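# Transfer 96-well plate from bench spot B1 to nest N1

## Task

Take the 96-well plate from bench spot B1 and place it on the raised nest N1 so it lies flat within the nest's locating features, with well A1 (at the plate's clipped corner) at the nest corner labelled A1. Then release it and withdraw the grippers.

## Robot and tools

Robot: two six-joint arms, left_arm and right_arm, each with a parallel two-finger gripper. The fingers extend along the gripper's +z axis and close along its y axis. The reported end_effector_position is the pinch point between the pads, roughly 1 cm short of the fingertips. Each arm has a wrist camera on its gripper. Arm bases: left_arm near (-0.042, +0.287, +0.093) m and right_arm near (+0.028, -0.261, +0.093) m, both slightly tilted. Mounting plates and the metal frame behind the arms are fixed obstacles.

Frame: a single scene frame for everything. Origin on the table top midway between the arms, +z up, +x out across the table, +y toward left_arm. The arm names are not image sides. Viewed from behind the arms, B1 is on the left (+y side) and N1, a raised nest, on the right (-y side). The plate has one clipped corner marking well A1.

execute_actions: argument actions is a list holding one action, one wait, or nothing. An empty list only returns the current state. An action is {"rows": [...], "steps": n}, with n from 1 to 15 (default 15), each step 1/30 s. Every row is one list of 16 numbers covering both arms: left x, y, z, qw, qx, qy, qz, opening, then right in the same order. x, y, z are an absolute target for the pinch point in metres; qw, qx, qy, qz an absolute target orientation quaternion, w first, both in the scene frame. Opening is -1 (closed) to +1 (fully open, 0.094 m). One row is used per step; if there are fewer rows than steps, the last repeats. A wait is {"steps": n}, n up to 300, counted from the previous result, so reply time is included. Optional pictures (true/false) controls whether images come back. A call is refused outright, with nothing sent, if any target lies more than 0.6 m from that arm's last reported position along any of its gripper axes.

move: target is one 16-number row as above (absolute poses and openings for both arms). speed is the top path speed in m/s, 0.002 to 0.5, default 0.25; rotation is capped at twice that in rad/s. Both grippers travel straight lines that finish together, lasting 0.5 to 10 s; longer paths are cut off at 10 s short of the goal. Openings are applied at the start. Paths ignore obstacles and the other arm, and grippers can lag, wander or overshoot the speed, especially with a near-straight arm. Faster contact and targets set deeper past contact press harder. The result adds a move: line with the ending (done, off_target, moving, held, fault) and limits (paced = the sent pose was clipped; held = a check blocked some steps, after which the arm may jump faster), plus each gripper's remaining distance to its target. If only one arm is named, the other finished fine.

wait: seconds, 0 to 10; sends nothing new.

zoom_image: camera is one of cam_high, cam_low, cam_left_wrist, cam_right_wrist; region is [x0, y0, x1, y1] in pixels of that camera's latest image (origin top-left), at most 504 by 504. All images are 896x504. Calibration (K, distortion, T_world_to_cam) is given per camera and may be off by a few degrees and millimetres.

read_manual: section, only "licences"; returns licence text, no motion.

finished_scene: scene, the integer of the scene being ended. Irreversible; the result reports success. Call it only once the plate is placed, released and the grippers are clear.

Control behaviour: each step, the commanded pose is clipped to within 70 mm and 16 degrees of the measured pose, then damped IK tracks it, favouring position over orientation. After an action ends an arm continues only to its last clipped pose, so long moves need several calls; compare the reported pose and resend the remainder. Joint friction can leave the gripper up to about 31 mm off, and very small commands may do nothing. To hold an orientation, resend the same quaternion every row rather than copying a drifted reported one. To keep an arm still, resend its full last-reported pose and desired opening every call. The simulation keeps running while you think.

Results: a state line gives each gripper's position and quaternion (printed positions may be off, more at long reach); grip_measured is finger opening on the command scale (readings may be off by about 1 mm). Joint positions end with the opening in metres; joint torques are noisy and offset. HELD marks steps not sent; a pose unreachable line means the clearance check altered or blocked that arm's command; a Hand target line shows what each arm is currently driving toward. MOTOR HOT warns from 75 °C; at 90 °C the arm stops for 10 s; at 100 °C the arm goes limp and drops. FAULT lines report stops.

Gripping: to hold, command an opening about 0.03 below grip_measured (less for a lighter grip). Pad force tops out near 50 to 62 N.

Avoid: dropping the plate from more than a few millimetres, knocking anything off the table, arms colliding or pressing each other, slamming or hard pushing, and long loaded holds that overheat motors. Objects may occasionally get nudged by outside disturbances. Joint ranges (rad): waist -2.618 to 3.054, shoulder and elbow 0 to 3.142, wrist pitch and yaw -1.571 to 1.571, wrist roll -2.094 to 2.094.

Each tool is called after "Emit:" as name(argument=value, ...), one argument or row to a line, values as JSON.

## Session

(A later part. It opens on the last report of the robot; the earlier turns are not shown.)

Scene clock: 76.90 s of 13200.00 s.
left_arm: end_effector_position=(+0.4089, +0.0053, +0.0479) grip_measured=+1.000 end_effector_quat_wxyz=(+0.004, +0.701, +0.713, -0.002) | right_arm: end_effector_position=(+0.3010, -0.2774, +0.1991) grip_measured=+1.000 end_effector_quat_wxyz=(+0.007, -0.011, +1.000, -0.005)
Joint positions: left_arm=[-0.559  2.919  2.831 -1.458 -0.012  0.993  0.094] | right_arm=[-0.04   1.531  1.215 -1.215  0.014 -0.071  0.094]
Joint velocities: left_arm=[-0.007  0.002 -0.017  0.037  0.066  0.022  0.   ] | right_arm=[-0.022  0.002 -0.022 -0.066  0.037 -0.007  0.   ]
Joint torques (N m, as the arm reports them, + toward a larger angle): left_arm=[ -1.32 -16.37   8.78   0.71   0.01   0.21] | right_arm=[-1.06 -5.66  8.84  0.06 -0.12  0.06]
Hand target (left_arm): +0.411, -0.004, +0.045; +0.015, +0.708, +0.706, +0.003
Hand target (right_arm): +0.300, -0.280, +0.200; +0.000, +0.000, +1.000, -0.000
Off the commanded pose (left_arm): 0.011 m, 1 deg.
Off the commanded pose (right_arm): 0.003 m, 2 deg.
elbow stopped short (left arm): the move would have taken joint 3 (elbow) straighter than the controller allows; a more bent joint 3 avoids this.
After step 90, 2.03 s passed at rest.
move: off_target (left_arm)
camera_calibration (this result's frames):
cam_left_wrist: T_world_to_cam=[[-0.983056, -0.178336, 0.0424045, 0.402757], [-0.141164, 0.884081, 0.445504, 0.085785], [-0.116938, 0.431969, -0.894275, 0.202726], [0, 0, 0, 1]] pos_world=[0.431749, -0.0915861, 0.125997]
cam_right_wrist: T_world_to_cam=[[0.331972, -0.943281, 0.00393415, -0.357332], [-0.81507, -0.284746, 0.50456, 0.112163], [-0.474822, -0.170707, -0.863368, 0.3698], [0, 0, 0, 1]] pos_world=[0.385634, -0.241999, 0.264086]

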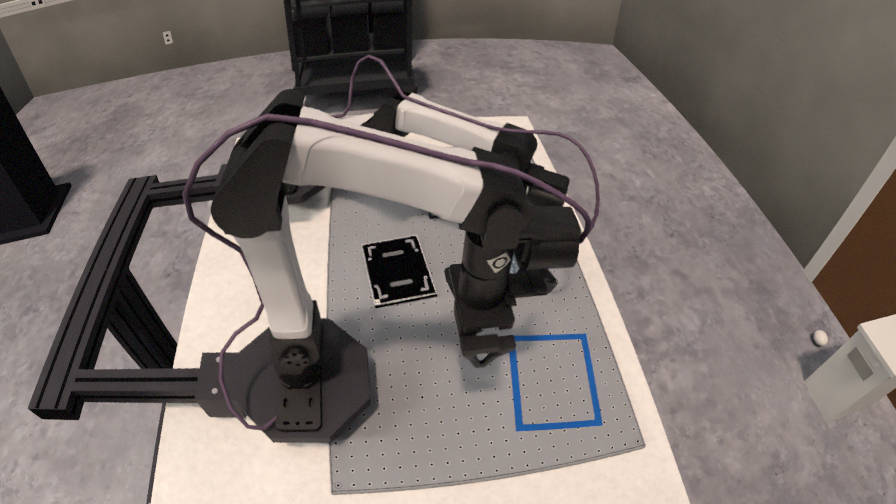

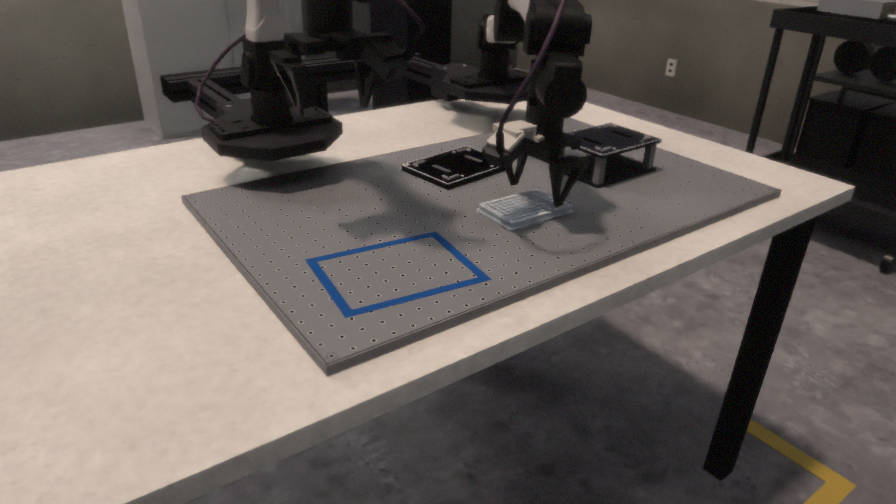

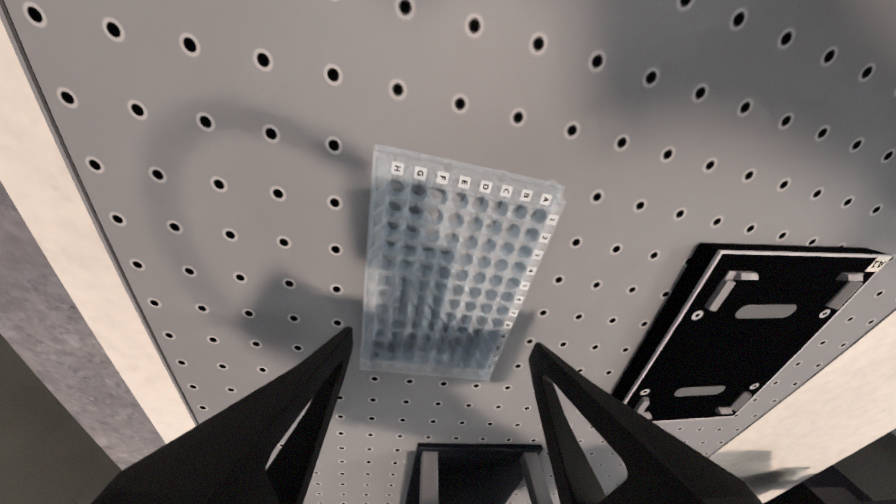

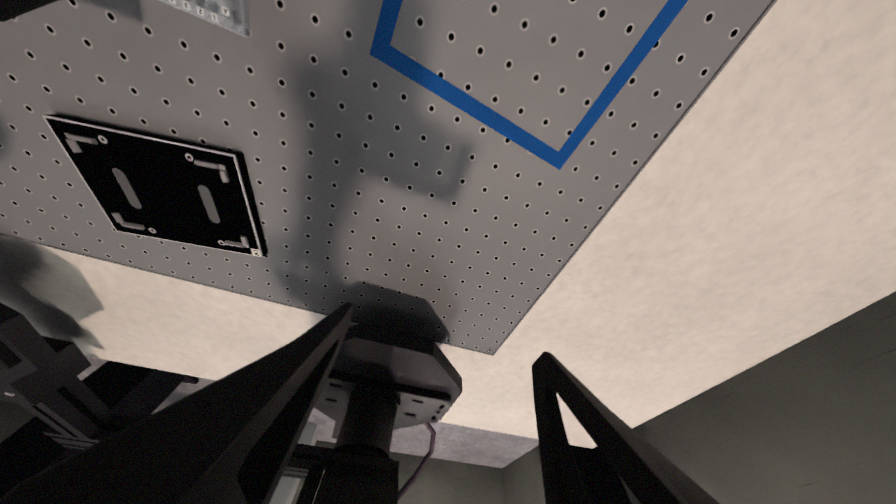

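A1 now at (−x,−y). Descend and grip.

Emit:
move(
  target=[0.412,-0.005,0.015,0,0.707,0.707,0,1, 0.30,-0.28,0.2,0,0,1,0,1],
  speed=0.06,
)

Emit:
move(
  target=[0.412,-0.005,0.015,0,0.707,0.707,0,0.68, 0.30,-0.28,0.2,0,0,1,0,1],
)

Scene clock: 82.37 s of 13200.00 s.
left_arm: end_effector_position=(+0.4106, +0.0007, +0.0260) grip_measured=+1.000 end_effector_quat_wxyz=(+0.005, +0.703, +0.711, -0.001) | right_arm: end_effector_position=(+0.3006, -0.2773, +0.1991) grip_measured=+1.000 end_effector_quat_wxyz=(+0.006, -0.011, +1.000, -0.005)
Joint positions: left_arm=[-0.564  2.964  2.835 -1.415 -0.014  0.993  0.094] | right_arm=[-0.04   1.531  1.215 -1.216  0.013 -0.071  0.094]
Joint velocities: left_arm=[-0.007 -0.012 -0.012  0.037  0.022 -0.007  0.   ] | right_arm=[-0.007 -0.022 -0.002  0.022 -0.007 -0.007  0.   ]
Joint torques (N m, as the arm reports them, + toward a larger angle): left_arm=[ -0.86 -15.47   8.53   0.71   0.01   0.18] | right_arm=[-1.07 -5.66  8.88  0.09 -0.13  0.06]
Hand target (left_arm): +0.411, -0.004, +0.015; +0.007, +0.707, +0.707, +0.002
Hand target (right_arm): +0.300, -0.280, +0.200; +0.000, +0.000, +1.000, -0.000
Off the commanded pose (left_arm): 0.012 m, 1 deg.
Off the commanded pose (right_arm): 0.003 m, 2 deg.
elbow stopped short (left arm): the move would have taken joint 3 (elbow) straighter than the controller allows; a more bent joint 3 avoids this.
After step 90, 1.57 s passed at rest.
move: off_target (left_arm)
camera_calibration (this result's frames):
cam_left_wrist: T_world_to_cam=[[-0.984165, -0.172759, 0.0396769, 0.40506], [-0.137391, 0.884899, 0.445059, 0.0983562], [-0.111998, 0.43256, -0.894622, 0.183268], [0, 0, 0, 1]] pos_world=[0.432684, -0.096332, 0.10411]
cam_right_wrist: T_world_to_cam=[[0.33199, -0.943278, 0.00300452, -0.356949], [-0.814306, -0.284987, 0.505657, 0.111373], [-0.476119, -0.17032, -0.86273, 0.370003], [0, 0, 0, 1]] pos_world=[0.38536, -0.241944, 0.263968]

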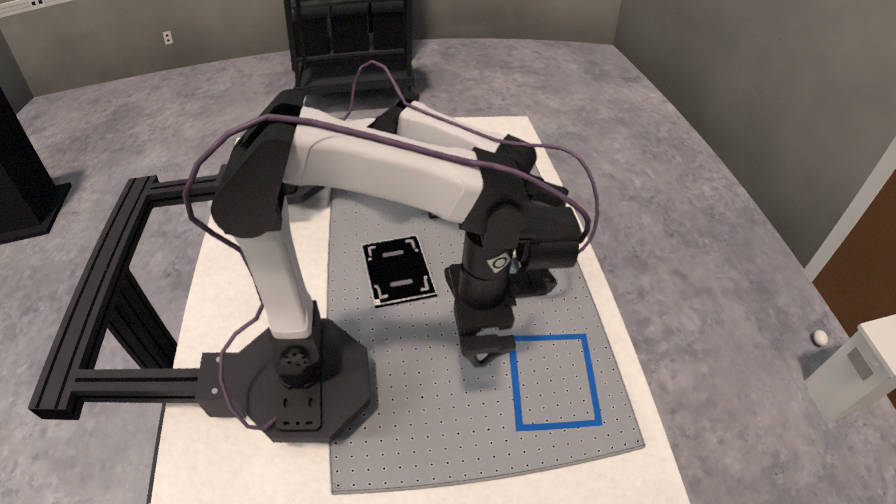

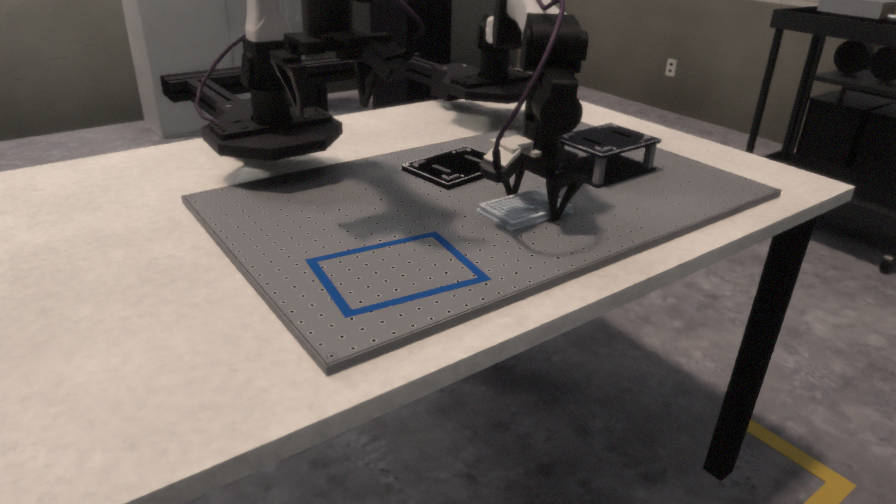

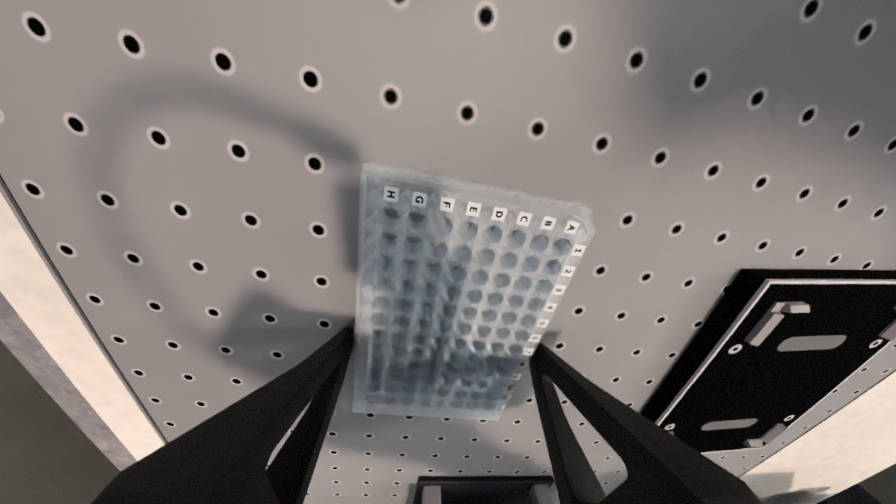

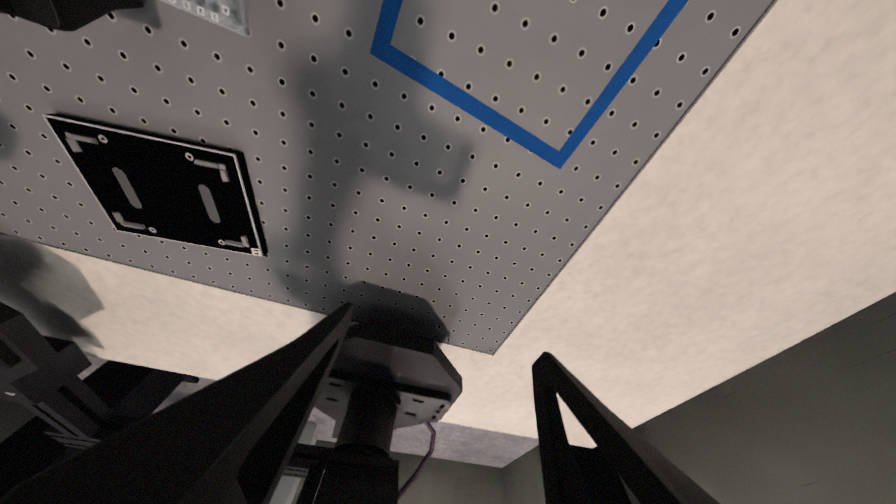

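Scene clock: 83.07 s of 13200.00 s.
left_arm: end_effector_position=(+0.4107, +0.0007, +0.0260) grip_measured=+0.759 end_effector_quat_wxyz=(+0.005, +0.703, +0.711, -0.001) | right_arm: end_effector_position=(+0.3006, -0.2773, +0.1991) grip_measured=+1.000 end_effector_quat_wxyz=(+0.006, -0.011, +1.000, -0.005)
Joint positions: left_arm=[-0.564  2.964  2.835 -1.415 -0.014  0.993  0.083] | right_arm=[-0.04   1.531  1.215 -1.216  0.013 -0.071  0.094]
Joint velocities: left_arm=[-0.002  0.002 -0.012  0.051  0.022 -0.007 -0.001] | right_arm=[ 0.017  0.007 -0.012 -0.022 -0.037 -0.051  0.   ]
Joint torques (N m, as the arm reports them, + toward a larger angle): left_arm=[ -0.89 -15.4    8.44   0.73   0.01   0.19] | right_arm=[-1.08 -5.67  8.89  0.09 -0.13  0.06]
Hand target (left_arm): +0.411, -0.005, +0.015; +0.008, +0.707, +0.707, +0.002
Hand target (right_arm): +0.300, -0.280, +0.200; +0.000, +0.000, +1.000, -0.000
Off the commanded pose (left_arm): 0.012 m, 1 deg.
Off the commanded pose (right_arm): 0.003 m, 2 deg.
elbow stopped short (left arm): the move would have taken joint 3 (elbow) straighter than the controller allows; a more bent joint 3 avoids this.
move: off_target (left_arm)
camera_calibration (this result's frames):
cam_left_wrist: T_world_to_cam=[[-0.984176, -0.172758, 0.0393955, 0.405141], [-0.137541, 0.884989, 0.444833, 0.0984784], [-0.111713, 0.432376, -0.894747, 0.183186], [0, 0, 0, 1]] pos_world=[0.432739, -0.0963661, 0.104138]
cam_right_wrist: T_world_to_cam=[[0.33199, -0.943278, 0.00300452, -0.356949], [-0.814306, -0.284987, 0.505657, 0.111373], [-0.476119, -0.17032, -0.86273, 0.370003], [0, 0, 0, 1]] pos_world=[0.38536, -0.241944, 0.263968]

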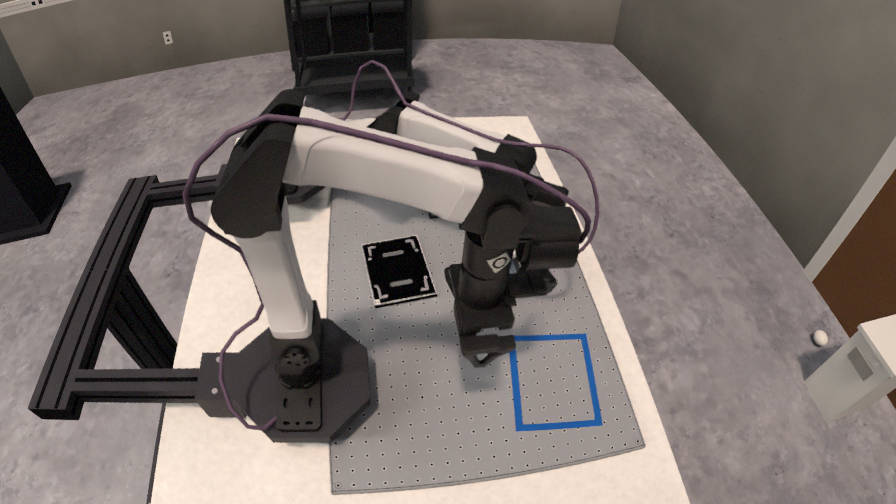

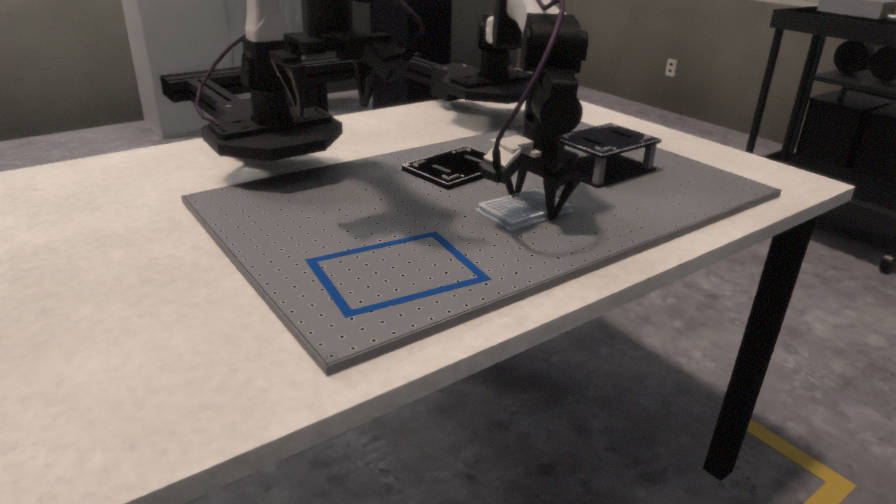

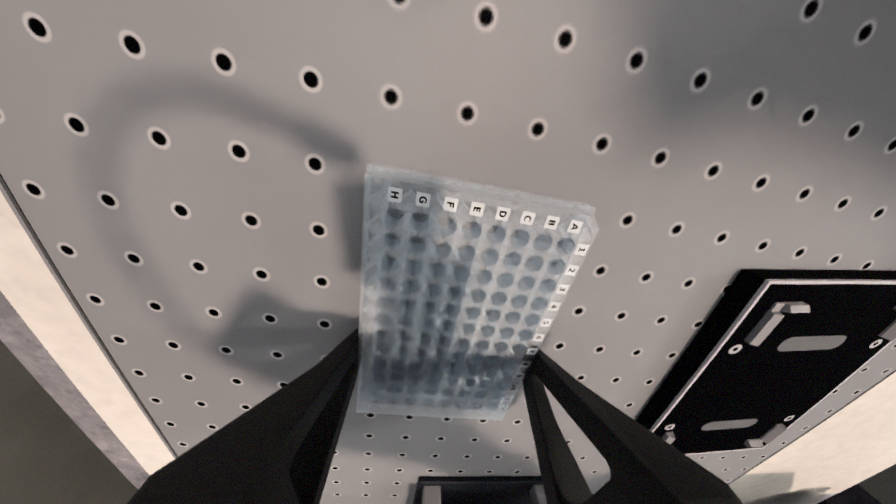

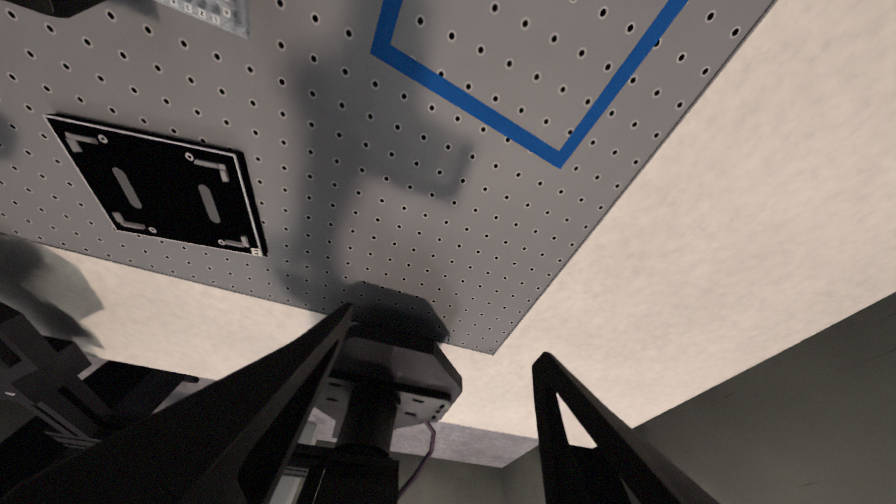

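Emit:
move(
  target=[0.40,0.02,0.13,0,0.707,0.707,0,0.72, 0.30,-0.28,0.2,0,0,1,0,1],
  speed=0.12,
)

Emit:
move(
  target=[0.39,0.22,0.13,0,0.707,0.707,0,0.72, 0.30,-0.28,0.2,0,0,1,0,1],
  speed=0.15,
)

Scene clock: 88.37 s of 13200.00 s.
left_arm: end_effector_position=(+0.4035, +0.0114, +0.1335) grip_measured=+0.759 end_effector_quat_wxyz=(+0.033, +0.706, +0.707, +0.005) | right_arm: end_effector_position=(+0.3006, -0.2773, +0.1991) grip_measured=+1.000 end_effector_quat_wxyz=(+0.006, -0.011, +1.000, -0.005)
Joint positions: left_arm=[-0.558  2.729  2.792 -1.549 -0.014  1.009  0.083] | right_arm=[-0.04   1.531  1.215 -1.216  0.013 -0.071  0.094]
Joint velocities: left_arm=[ 0.002  0.012 -0.002  0.007 -0.022 -0.051 -0.002] | right_arm=[-0.007 -0.002  0.002  0.022  0.007 -0.037  0.   ]
Joint torques (N m, as the arm reports them, + toward a larger angle): left_arm=[  0.53 -17.73   4.82   0.51   0.02   0.22] | right_arm=[-1.07 -5.67  8.89  0.09 -0.13  0.06]
Hand target (left_arm): +0.400, +0.020, +0.130; +0.017, +0.707, +0.707, +0.004
Hand target (right_arm): +0.300, -0.280, +0.200; +0.000, +0.000, +1.000, -0.000
Off the commanded pose (left_arm): 0.010 m, 4 deg.
Off the commanded pose (right_arm): 0.003 m, 2 deg.
joint sent to its limit (left arm) — the command would take joint 4 (wrist pitch) past its lower limit, so that joint was sent only as far as its limit.
After step 90, 0.83 s passed at rest.
move: off_target (left_arm)
camera_calibration (this result's frames):
cam_left_wrist: T_world_to_cam=[[-0.986596, -0.163128, -0.00417607, 0.402367], [-0.150431, 0.899292, 0.410664, 0.0497723], [-0.0632351, 0.405787, -0.911777, 0.257007], [0, 0, 0, 1]] pos_world=[0.420713, -0.0834127, 0.215574]
cam_right_wrist: T_world_to_cam=[[0.33199, -0.943278, 0.00300452, -0.356949], [-0.814306, -0.284987, 0.505657, 0.111373], [-0.476119, -0.17032, -0.86273, 0.370003], [0, 0, 0, 1]] pos_world=[0.38536, -0.241944, 0.263968]

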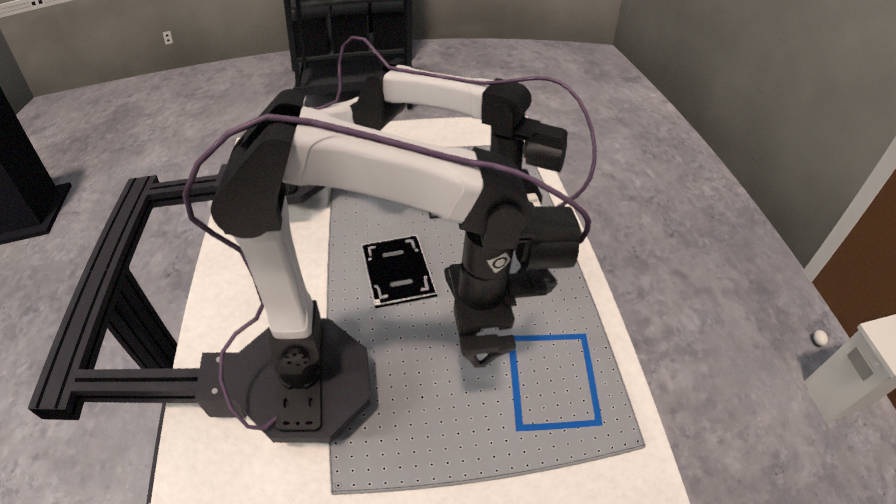

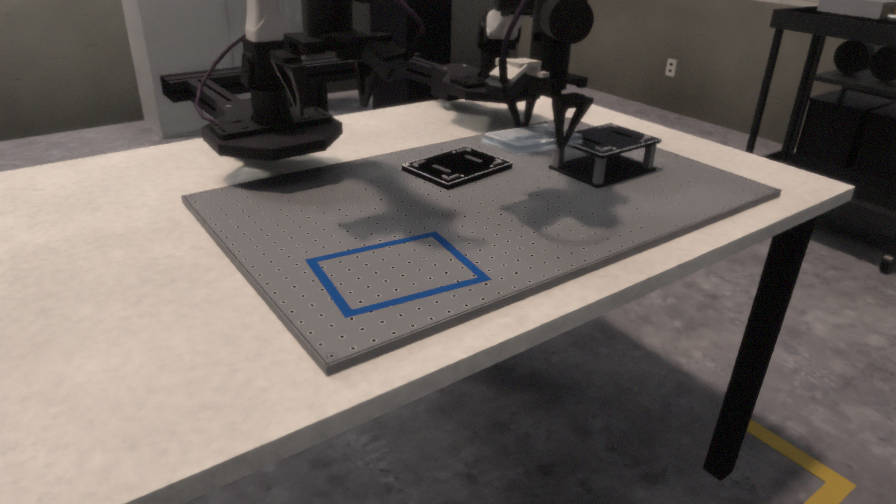

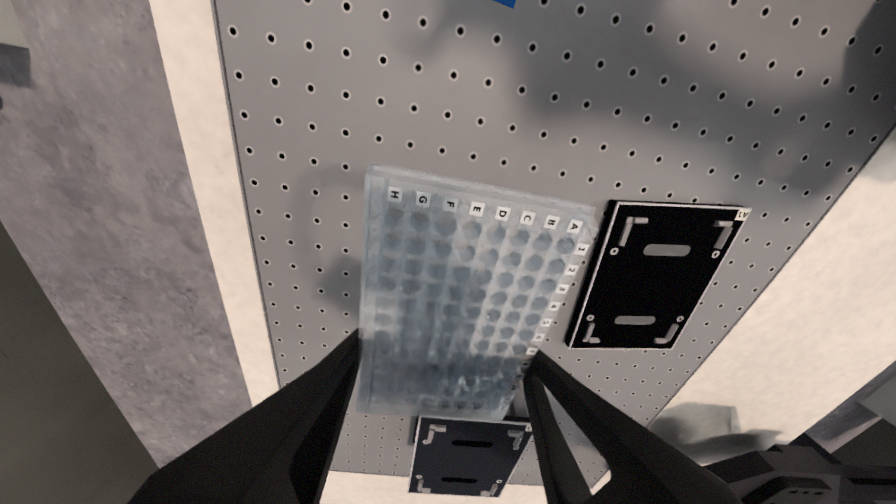

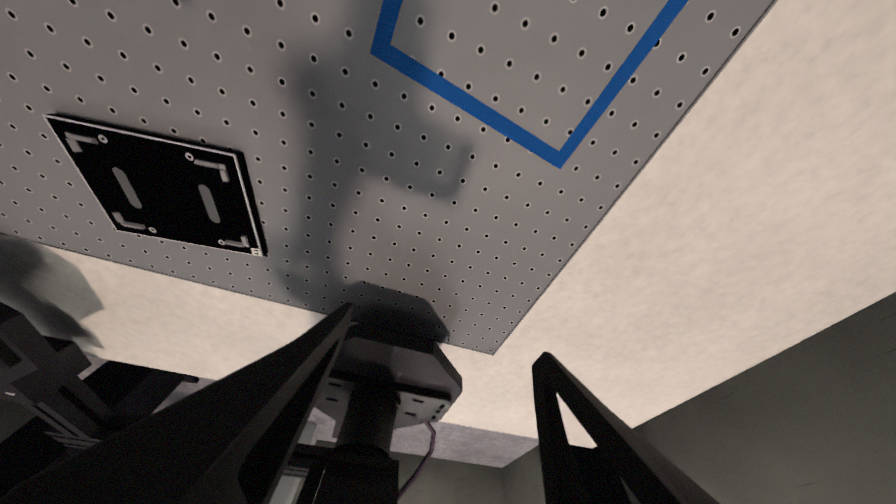

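Scene clock: 90.23 s of 13200.00 s.
left_arm: end_effector_position=(+0.3922, +0.2211, +0.1277) grip_measured=+0.759 end_effector_quat_wxyz=(-0.008, +0.703, +0.711, -0.003) | right_arm: end_effector_position=(+0.3006, -0.2773, +0.1991) grip_measured=+1.000 end_effector_quat_wxyz=(+0.006, -0.011, +1.000, -0.005)
Joint positions: left_arm=[-0.155  2.251  1.9   -1.212 -0.014  1.401  0.083] | right_arm=[-0.04   1.531  1.215 -1.216  0.013 -0.071  0.094]
Joint velocities: left_arm=[ 0.012  0.012  0.002  0.081  0.037 -0.037 -0.001] | right_arm=[-0.002  0.017  0.002  0.007  0.022  0.022  0.   ]
Joint torques (N m, as the arm reports them, + toward a larger angle): left_arm=[ -0.01 -16.15   4.83   0.57   0.14   0.24] | right_arm=[-1.07 -5.67  8.9   0.09 -0.13  0.06]
Hand target (left_arm): +0.390, +0.221, +0.130; -0.003, +0.708, +0.707, -0.002
Hand target (right_arm): +0.300, -0.280, +0.200; +0.000, +0.000, +1.000, -0.000
Off the commanded pose (left_arm): 0.003 m, 1 deg.
Off the commanded pose (right_arm): 0.003 m, 2 deg.
move: done
camera_calibration (this result's frames):
cam_left_wrist: T_world_to_cam=[[-0.983038, -0.174186, 0.0573978, 0.41858], [-0.128651, 0.877989, 0.461069, -0.148405], [-0.130706, 0.445864, -0.885506, 0.180147], [0, 0, 0, 1]] pos_world=[0.415934, 0.122888, 0.203921]
cam_right_wrist: T_world_to_cam=[[0.33199, -0.943278, 0.00300452, -0.356949], [-0.814306, -0.284987, 0.505657, 0.111373], [-0.476119, -0.17032, -0.86273, 0.370003], [0, 0, 0, 1]] pos_world=[0.38536, -0.241944, 0.263968]

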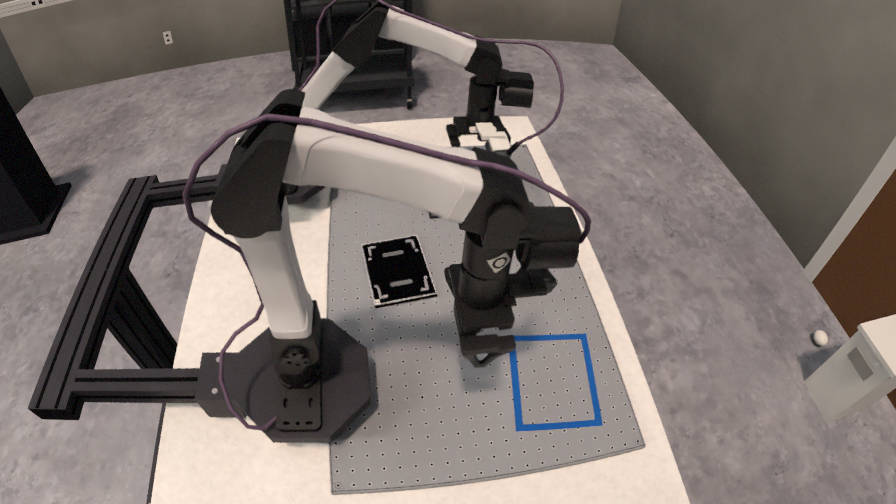

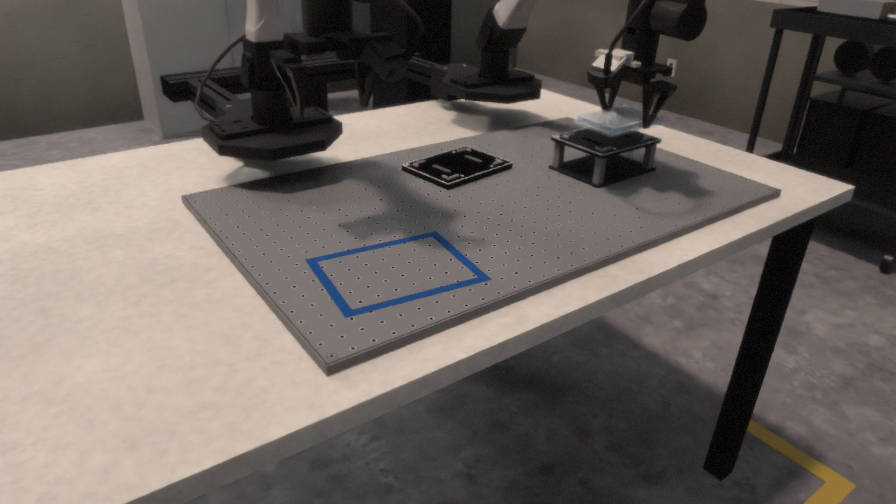

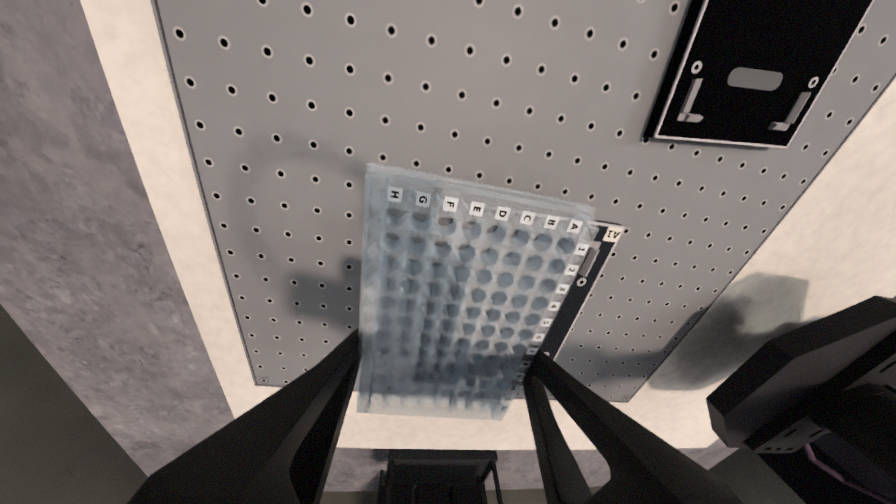

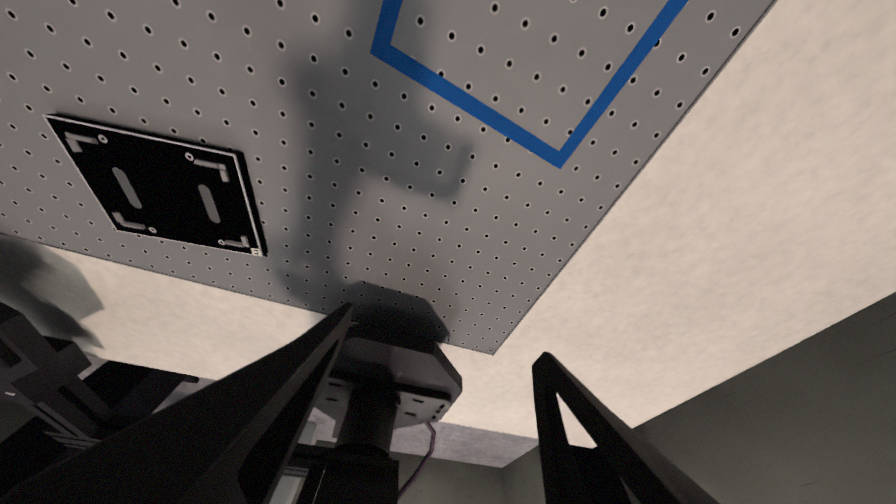

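Emit:
move(
  target=[0.384,0.228,0.103,0,0.707,0.707,0,0.72, 0.30,-0.28,0.2,0,0,1,0,1],
  speed=0.06,
)

Emit:
zoom_image(
  camera="cam_left_wrist",
  region=[320, 130, 660, 400],
)

Scene clock: 97.03 s of 13200.00 s.
left_arm: end_effector_position=(+0.3856, +0.2219, +0.1022) grip_measured=+0.759 end_effector_quat_wxyz=(-0.004, +0.708, +0.706, -0.000) | right_arm: end_effector_position=(+0.3006, -0.2773, +0.1991) grip_measured=+1.000 end_effector_quat_wxyz=(+0.006, -0.011, +1.000, -0.005)
Joint positions: left_arm=[-0.155  2.234  1.767 -1.087 -0.014  1.417  0.083] | right_arm=[-0.04   1.531  1.215 -1.216  0.013 -0.071  0.094]
Joint velocities: left_arm=[-0.007 -0.007  0.002  0.066  0.007 -0.022  0.   ] | right_arm=[ 0.002 -0.002  0.002 -0.022 -0.066 -0.007  0.   ]
Joint torques (N m, as the arm reports them, + toward a larger angle): left_arm=[  1.06 -15.48   4.8    0.59   0.12   0.24] | right_arm=[-1.08 -5.67  8.89  0.09 -0.13  0.06]
Hand target (left_arm): +0.384, +0.228, +0.103; -0.000, +0.707, +0.707, +0.000
Hand target (right_arm): +0.300, -0.280, +0.200; +0.000, +0.000, +1.000, -0.000
Off the commanded pose (left_arm): 0.006 m, 1 deg.
Off the commanded pose (right_arm): 0.003 m, 2 deg.
After step 90, 2.73 s passed at rest.
move: done
camera_calibration (this result's frames):
cam_left_wrist: T_world_to_cam=[[-0.986199, -0.158416, 0.0481329, 0.412327], [-0.119109, 0.880758, 0.458343, -0.14219], [-0.115002, 0.446284, -0.887471, 0.150338], [0, 0, 0, 1]] pos_world=[0.406989, 0.123461, 0.178746]
cam_right_wrist: T_world_to_cam=[[0.33199, -0.943278, 0.00300452, -0.356949], [-0.814306, -0.284987, 0.505657, 0.111373], [-0.476119, -0.17032, -0.86273, 0.370003], [0, 0, 0, 1]] pos_world=[0.38536, -0.241944, 0.263968]

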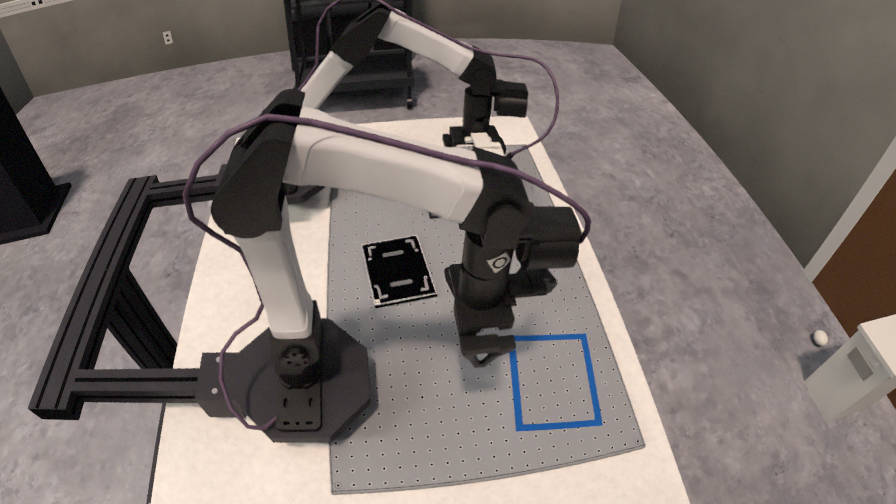

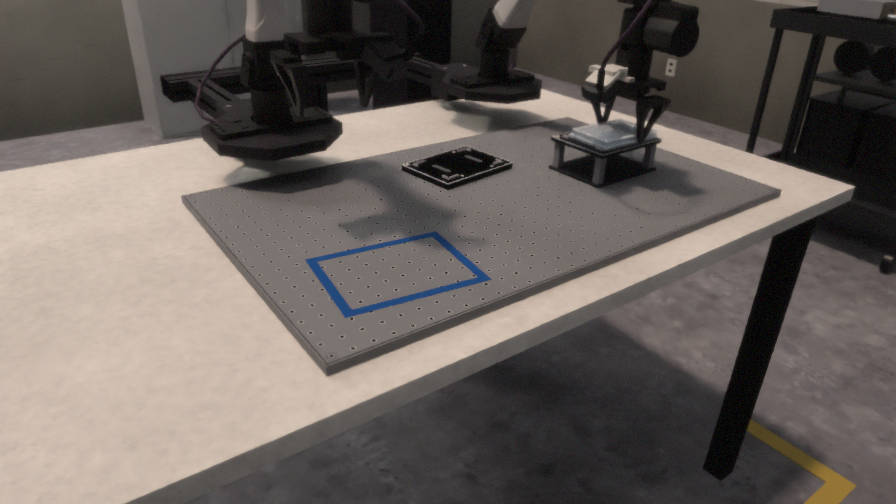

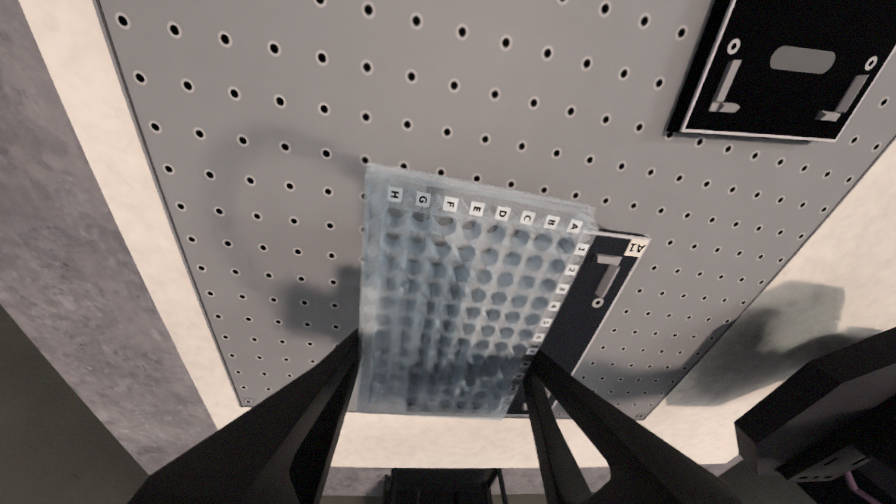

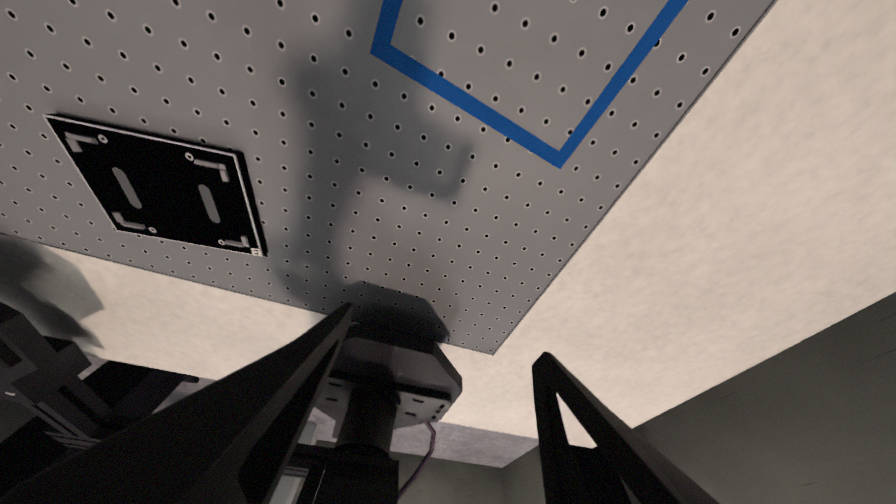

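Region (320, 130, 660, 400) of cam_left_wrist's 896x504 image, scaled by 1.482, with more detail than that image has; it fills the top 400 rows of this view, and the rest is white.

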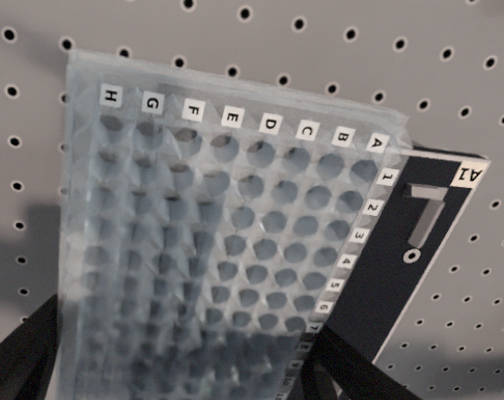

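Emit:
move(
  target=[0.374,0.238,0.104,0,0.707,0.707,0,0.72,0.30,-0.28,0.2,0,0,1,0,1],
  speed=0.05,
)

Scene clock: 108.27 s of 13200.00 s.
left_arm: end_effector_position=(+0.3766, +0.2352, +0.1023) grip_measured=+0.759 end_effector_quat_wxyz=(-0.005, +0.706, +0.708, -0.001) | right_arm: end_effector_position=(+0.3006, -0.2773, +0.1991) grip_measured=+1.000 end_effector_quat_wxyz=(+0.006, -0.011, +1.000, -0.005)
Joint positions: left_arm=[-0.127  2.193  1.701 -1.064 -0.014  1.437  0.083] | right_arm=[-0.04   1.531  1.215 -1.216  0.013 -0.071  0.094]
Joint velocities: left_arm=[-0.012  0.002  0.012 -0.037  0.022  0.037 -0.   ] | right_arm=[ 0.007 -0.002  0.017 -0.007 -0.081  0.037  0.   ]
Joint torques (N m, as the arm reports them, + toward a larger angle): left_arm=[  0.6  -15.45   4.67   0.6    0.13   0.24] | right_arm=[-1.07 -5.66  8.89  0.09 -0.13  0.06]
Hand target (left_arm): +0.374, +0.238, +0.104; -0.001, +0.707, +0.707, -0.001
Hand target (right_arm): +0.300, -0.280, +0.200; +0.000, +0.000, +1.000, -0.000
Off the commanded pose (left_arm): 0.004 m, 1 deg.
Off the commanded pose (right_arm): 0.003 m, 2 deg.
After step 90, 7.40 s passed at rest.
move: done
camera_calibration (this result's frames):
cam_left_wrist: T_world_to_cam=[[-0.984885, -0.165571, 0.0508636, 0.40646], [-0.124117, 0.879459, 0.459507, -0.153002], [-0.120814, 0.446248, -0.886717, 0.145636], [0, 0, 0, 1]] pos_world=[0.398921, 0.136867, 0.178769]
cam_right_wrist: T_world_to_cam=[[0.33199, -0.943278, 0.00300452, -0.356949], [-0.814306, -0.284987, 0.505657, 0.111373], [-0.476119, -0.17032, -0.86273, 0.370003], [0, 0, 0, 1]] pos_world=[0.38536, -0.241944, 0.263968]

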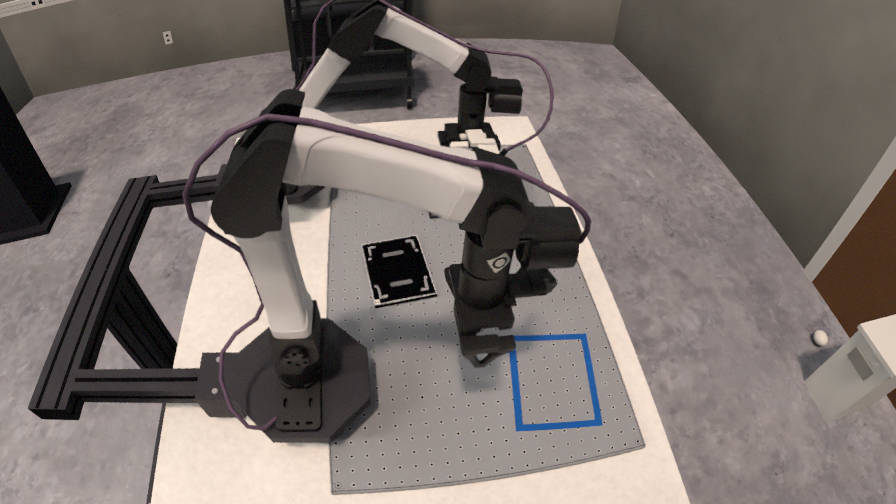

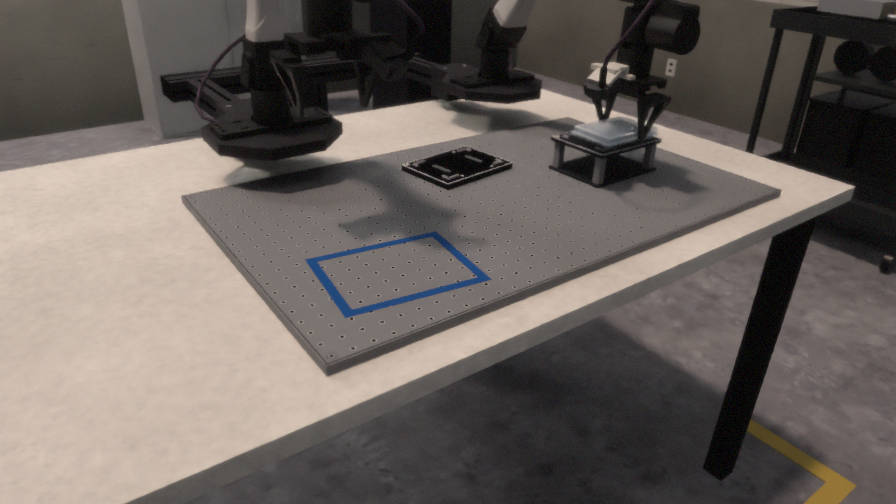

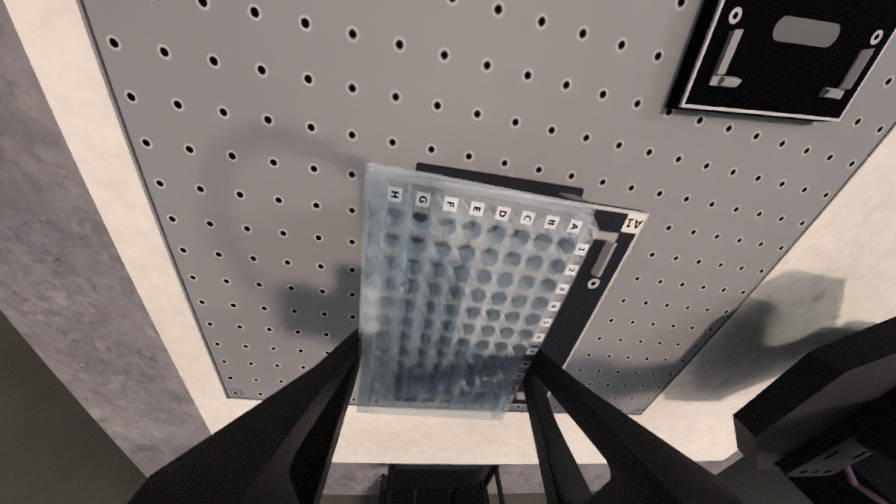

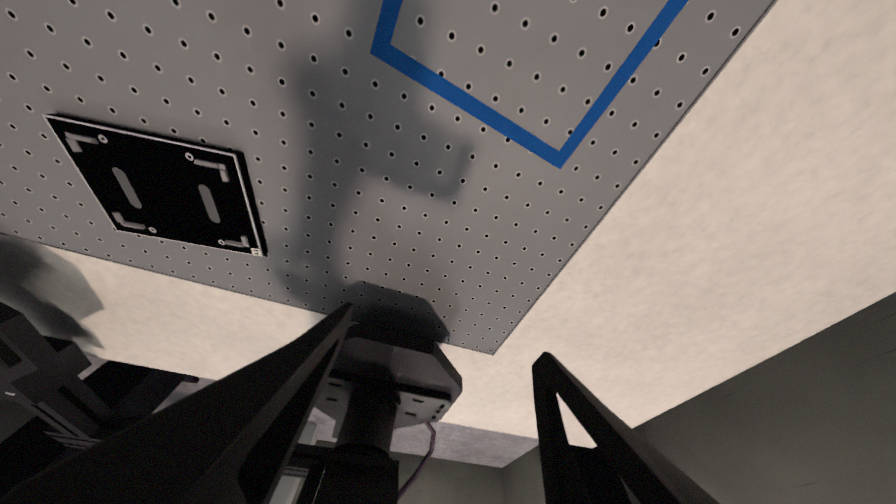

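Emit:
zoom_image(
  camera="cam_low",
  region=[530,90,690,200],
)

Emit:
zoom_image(
  camera="cam_high",
  region=[400,90,560,200],
)

Region (530, 90, 690, 200) of cam_low's 896x504 image, scaled by 3.150, with more detail than that image has; it fills the top 346 rows of this view, and the rest is white.

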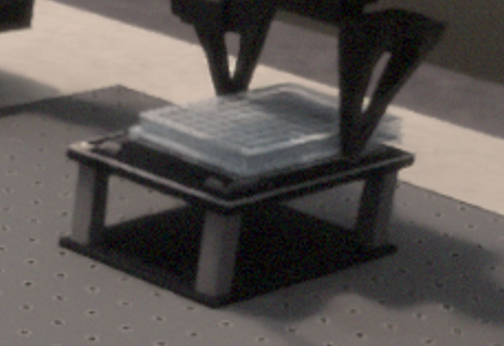

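Region (400, 90, 560, 200) of cam_high's 896x504 image, scaled by 3.150, with more detail than that image has; it fills the top 346 rows of this view, and the rest is white.

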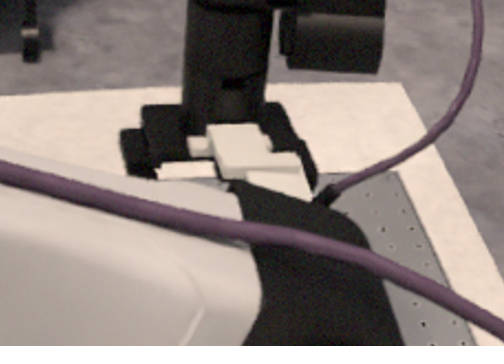

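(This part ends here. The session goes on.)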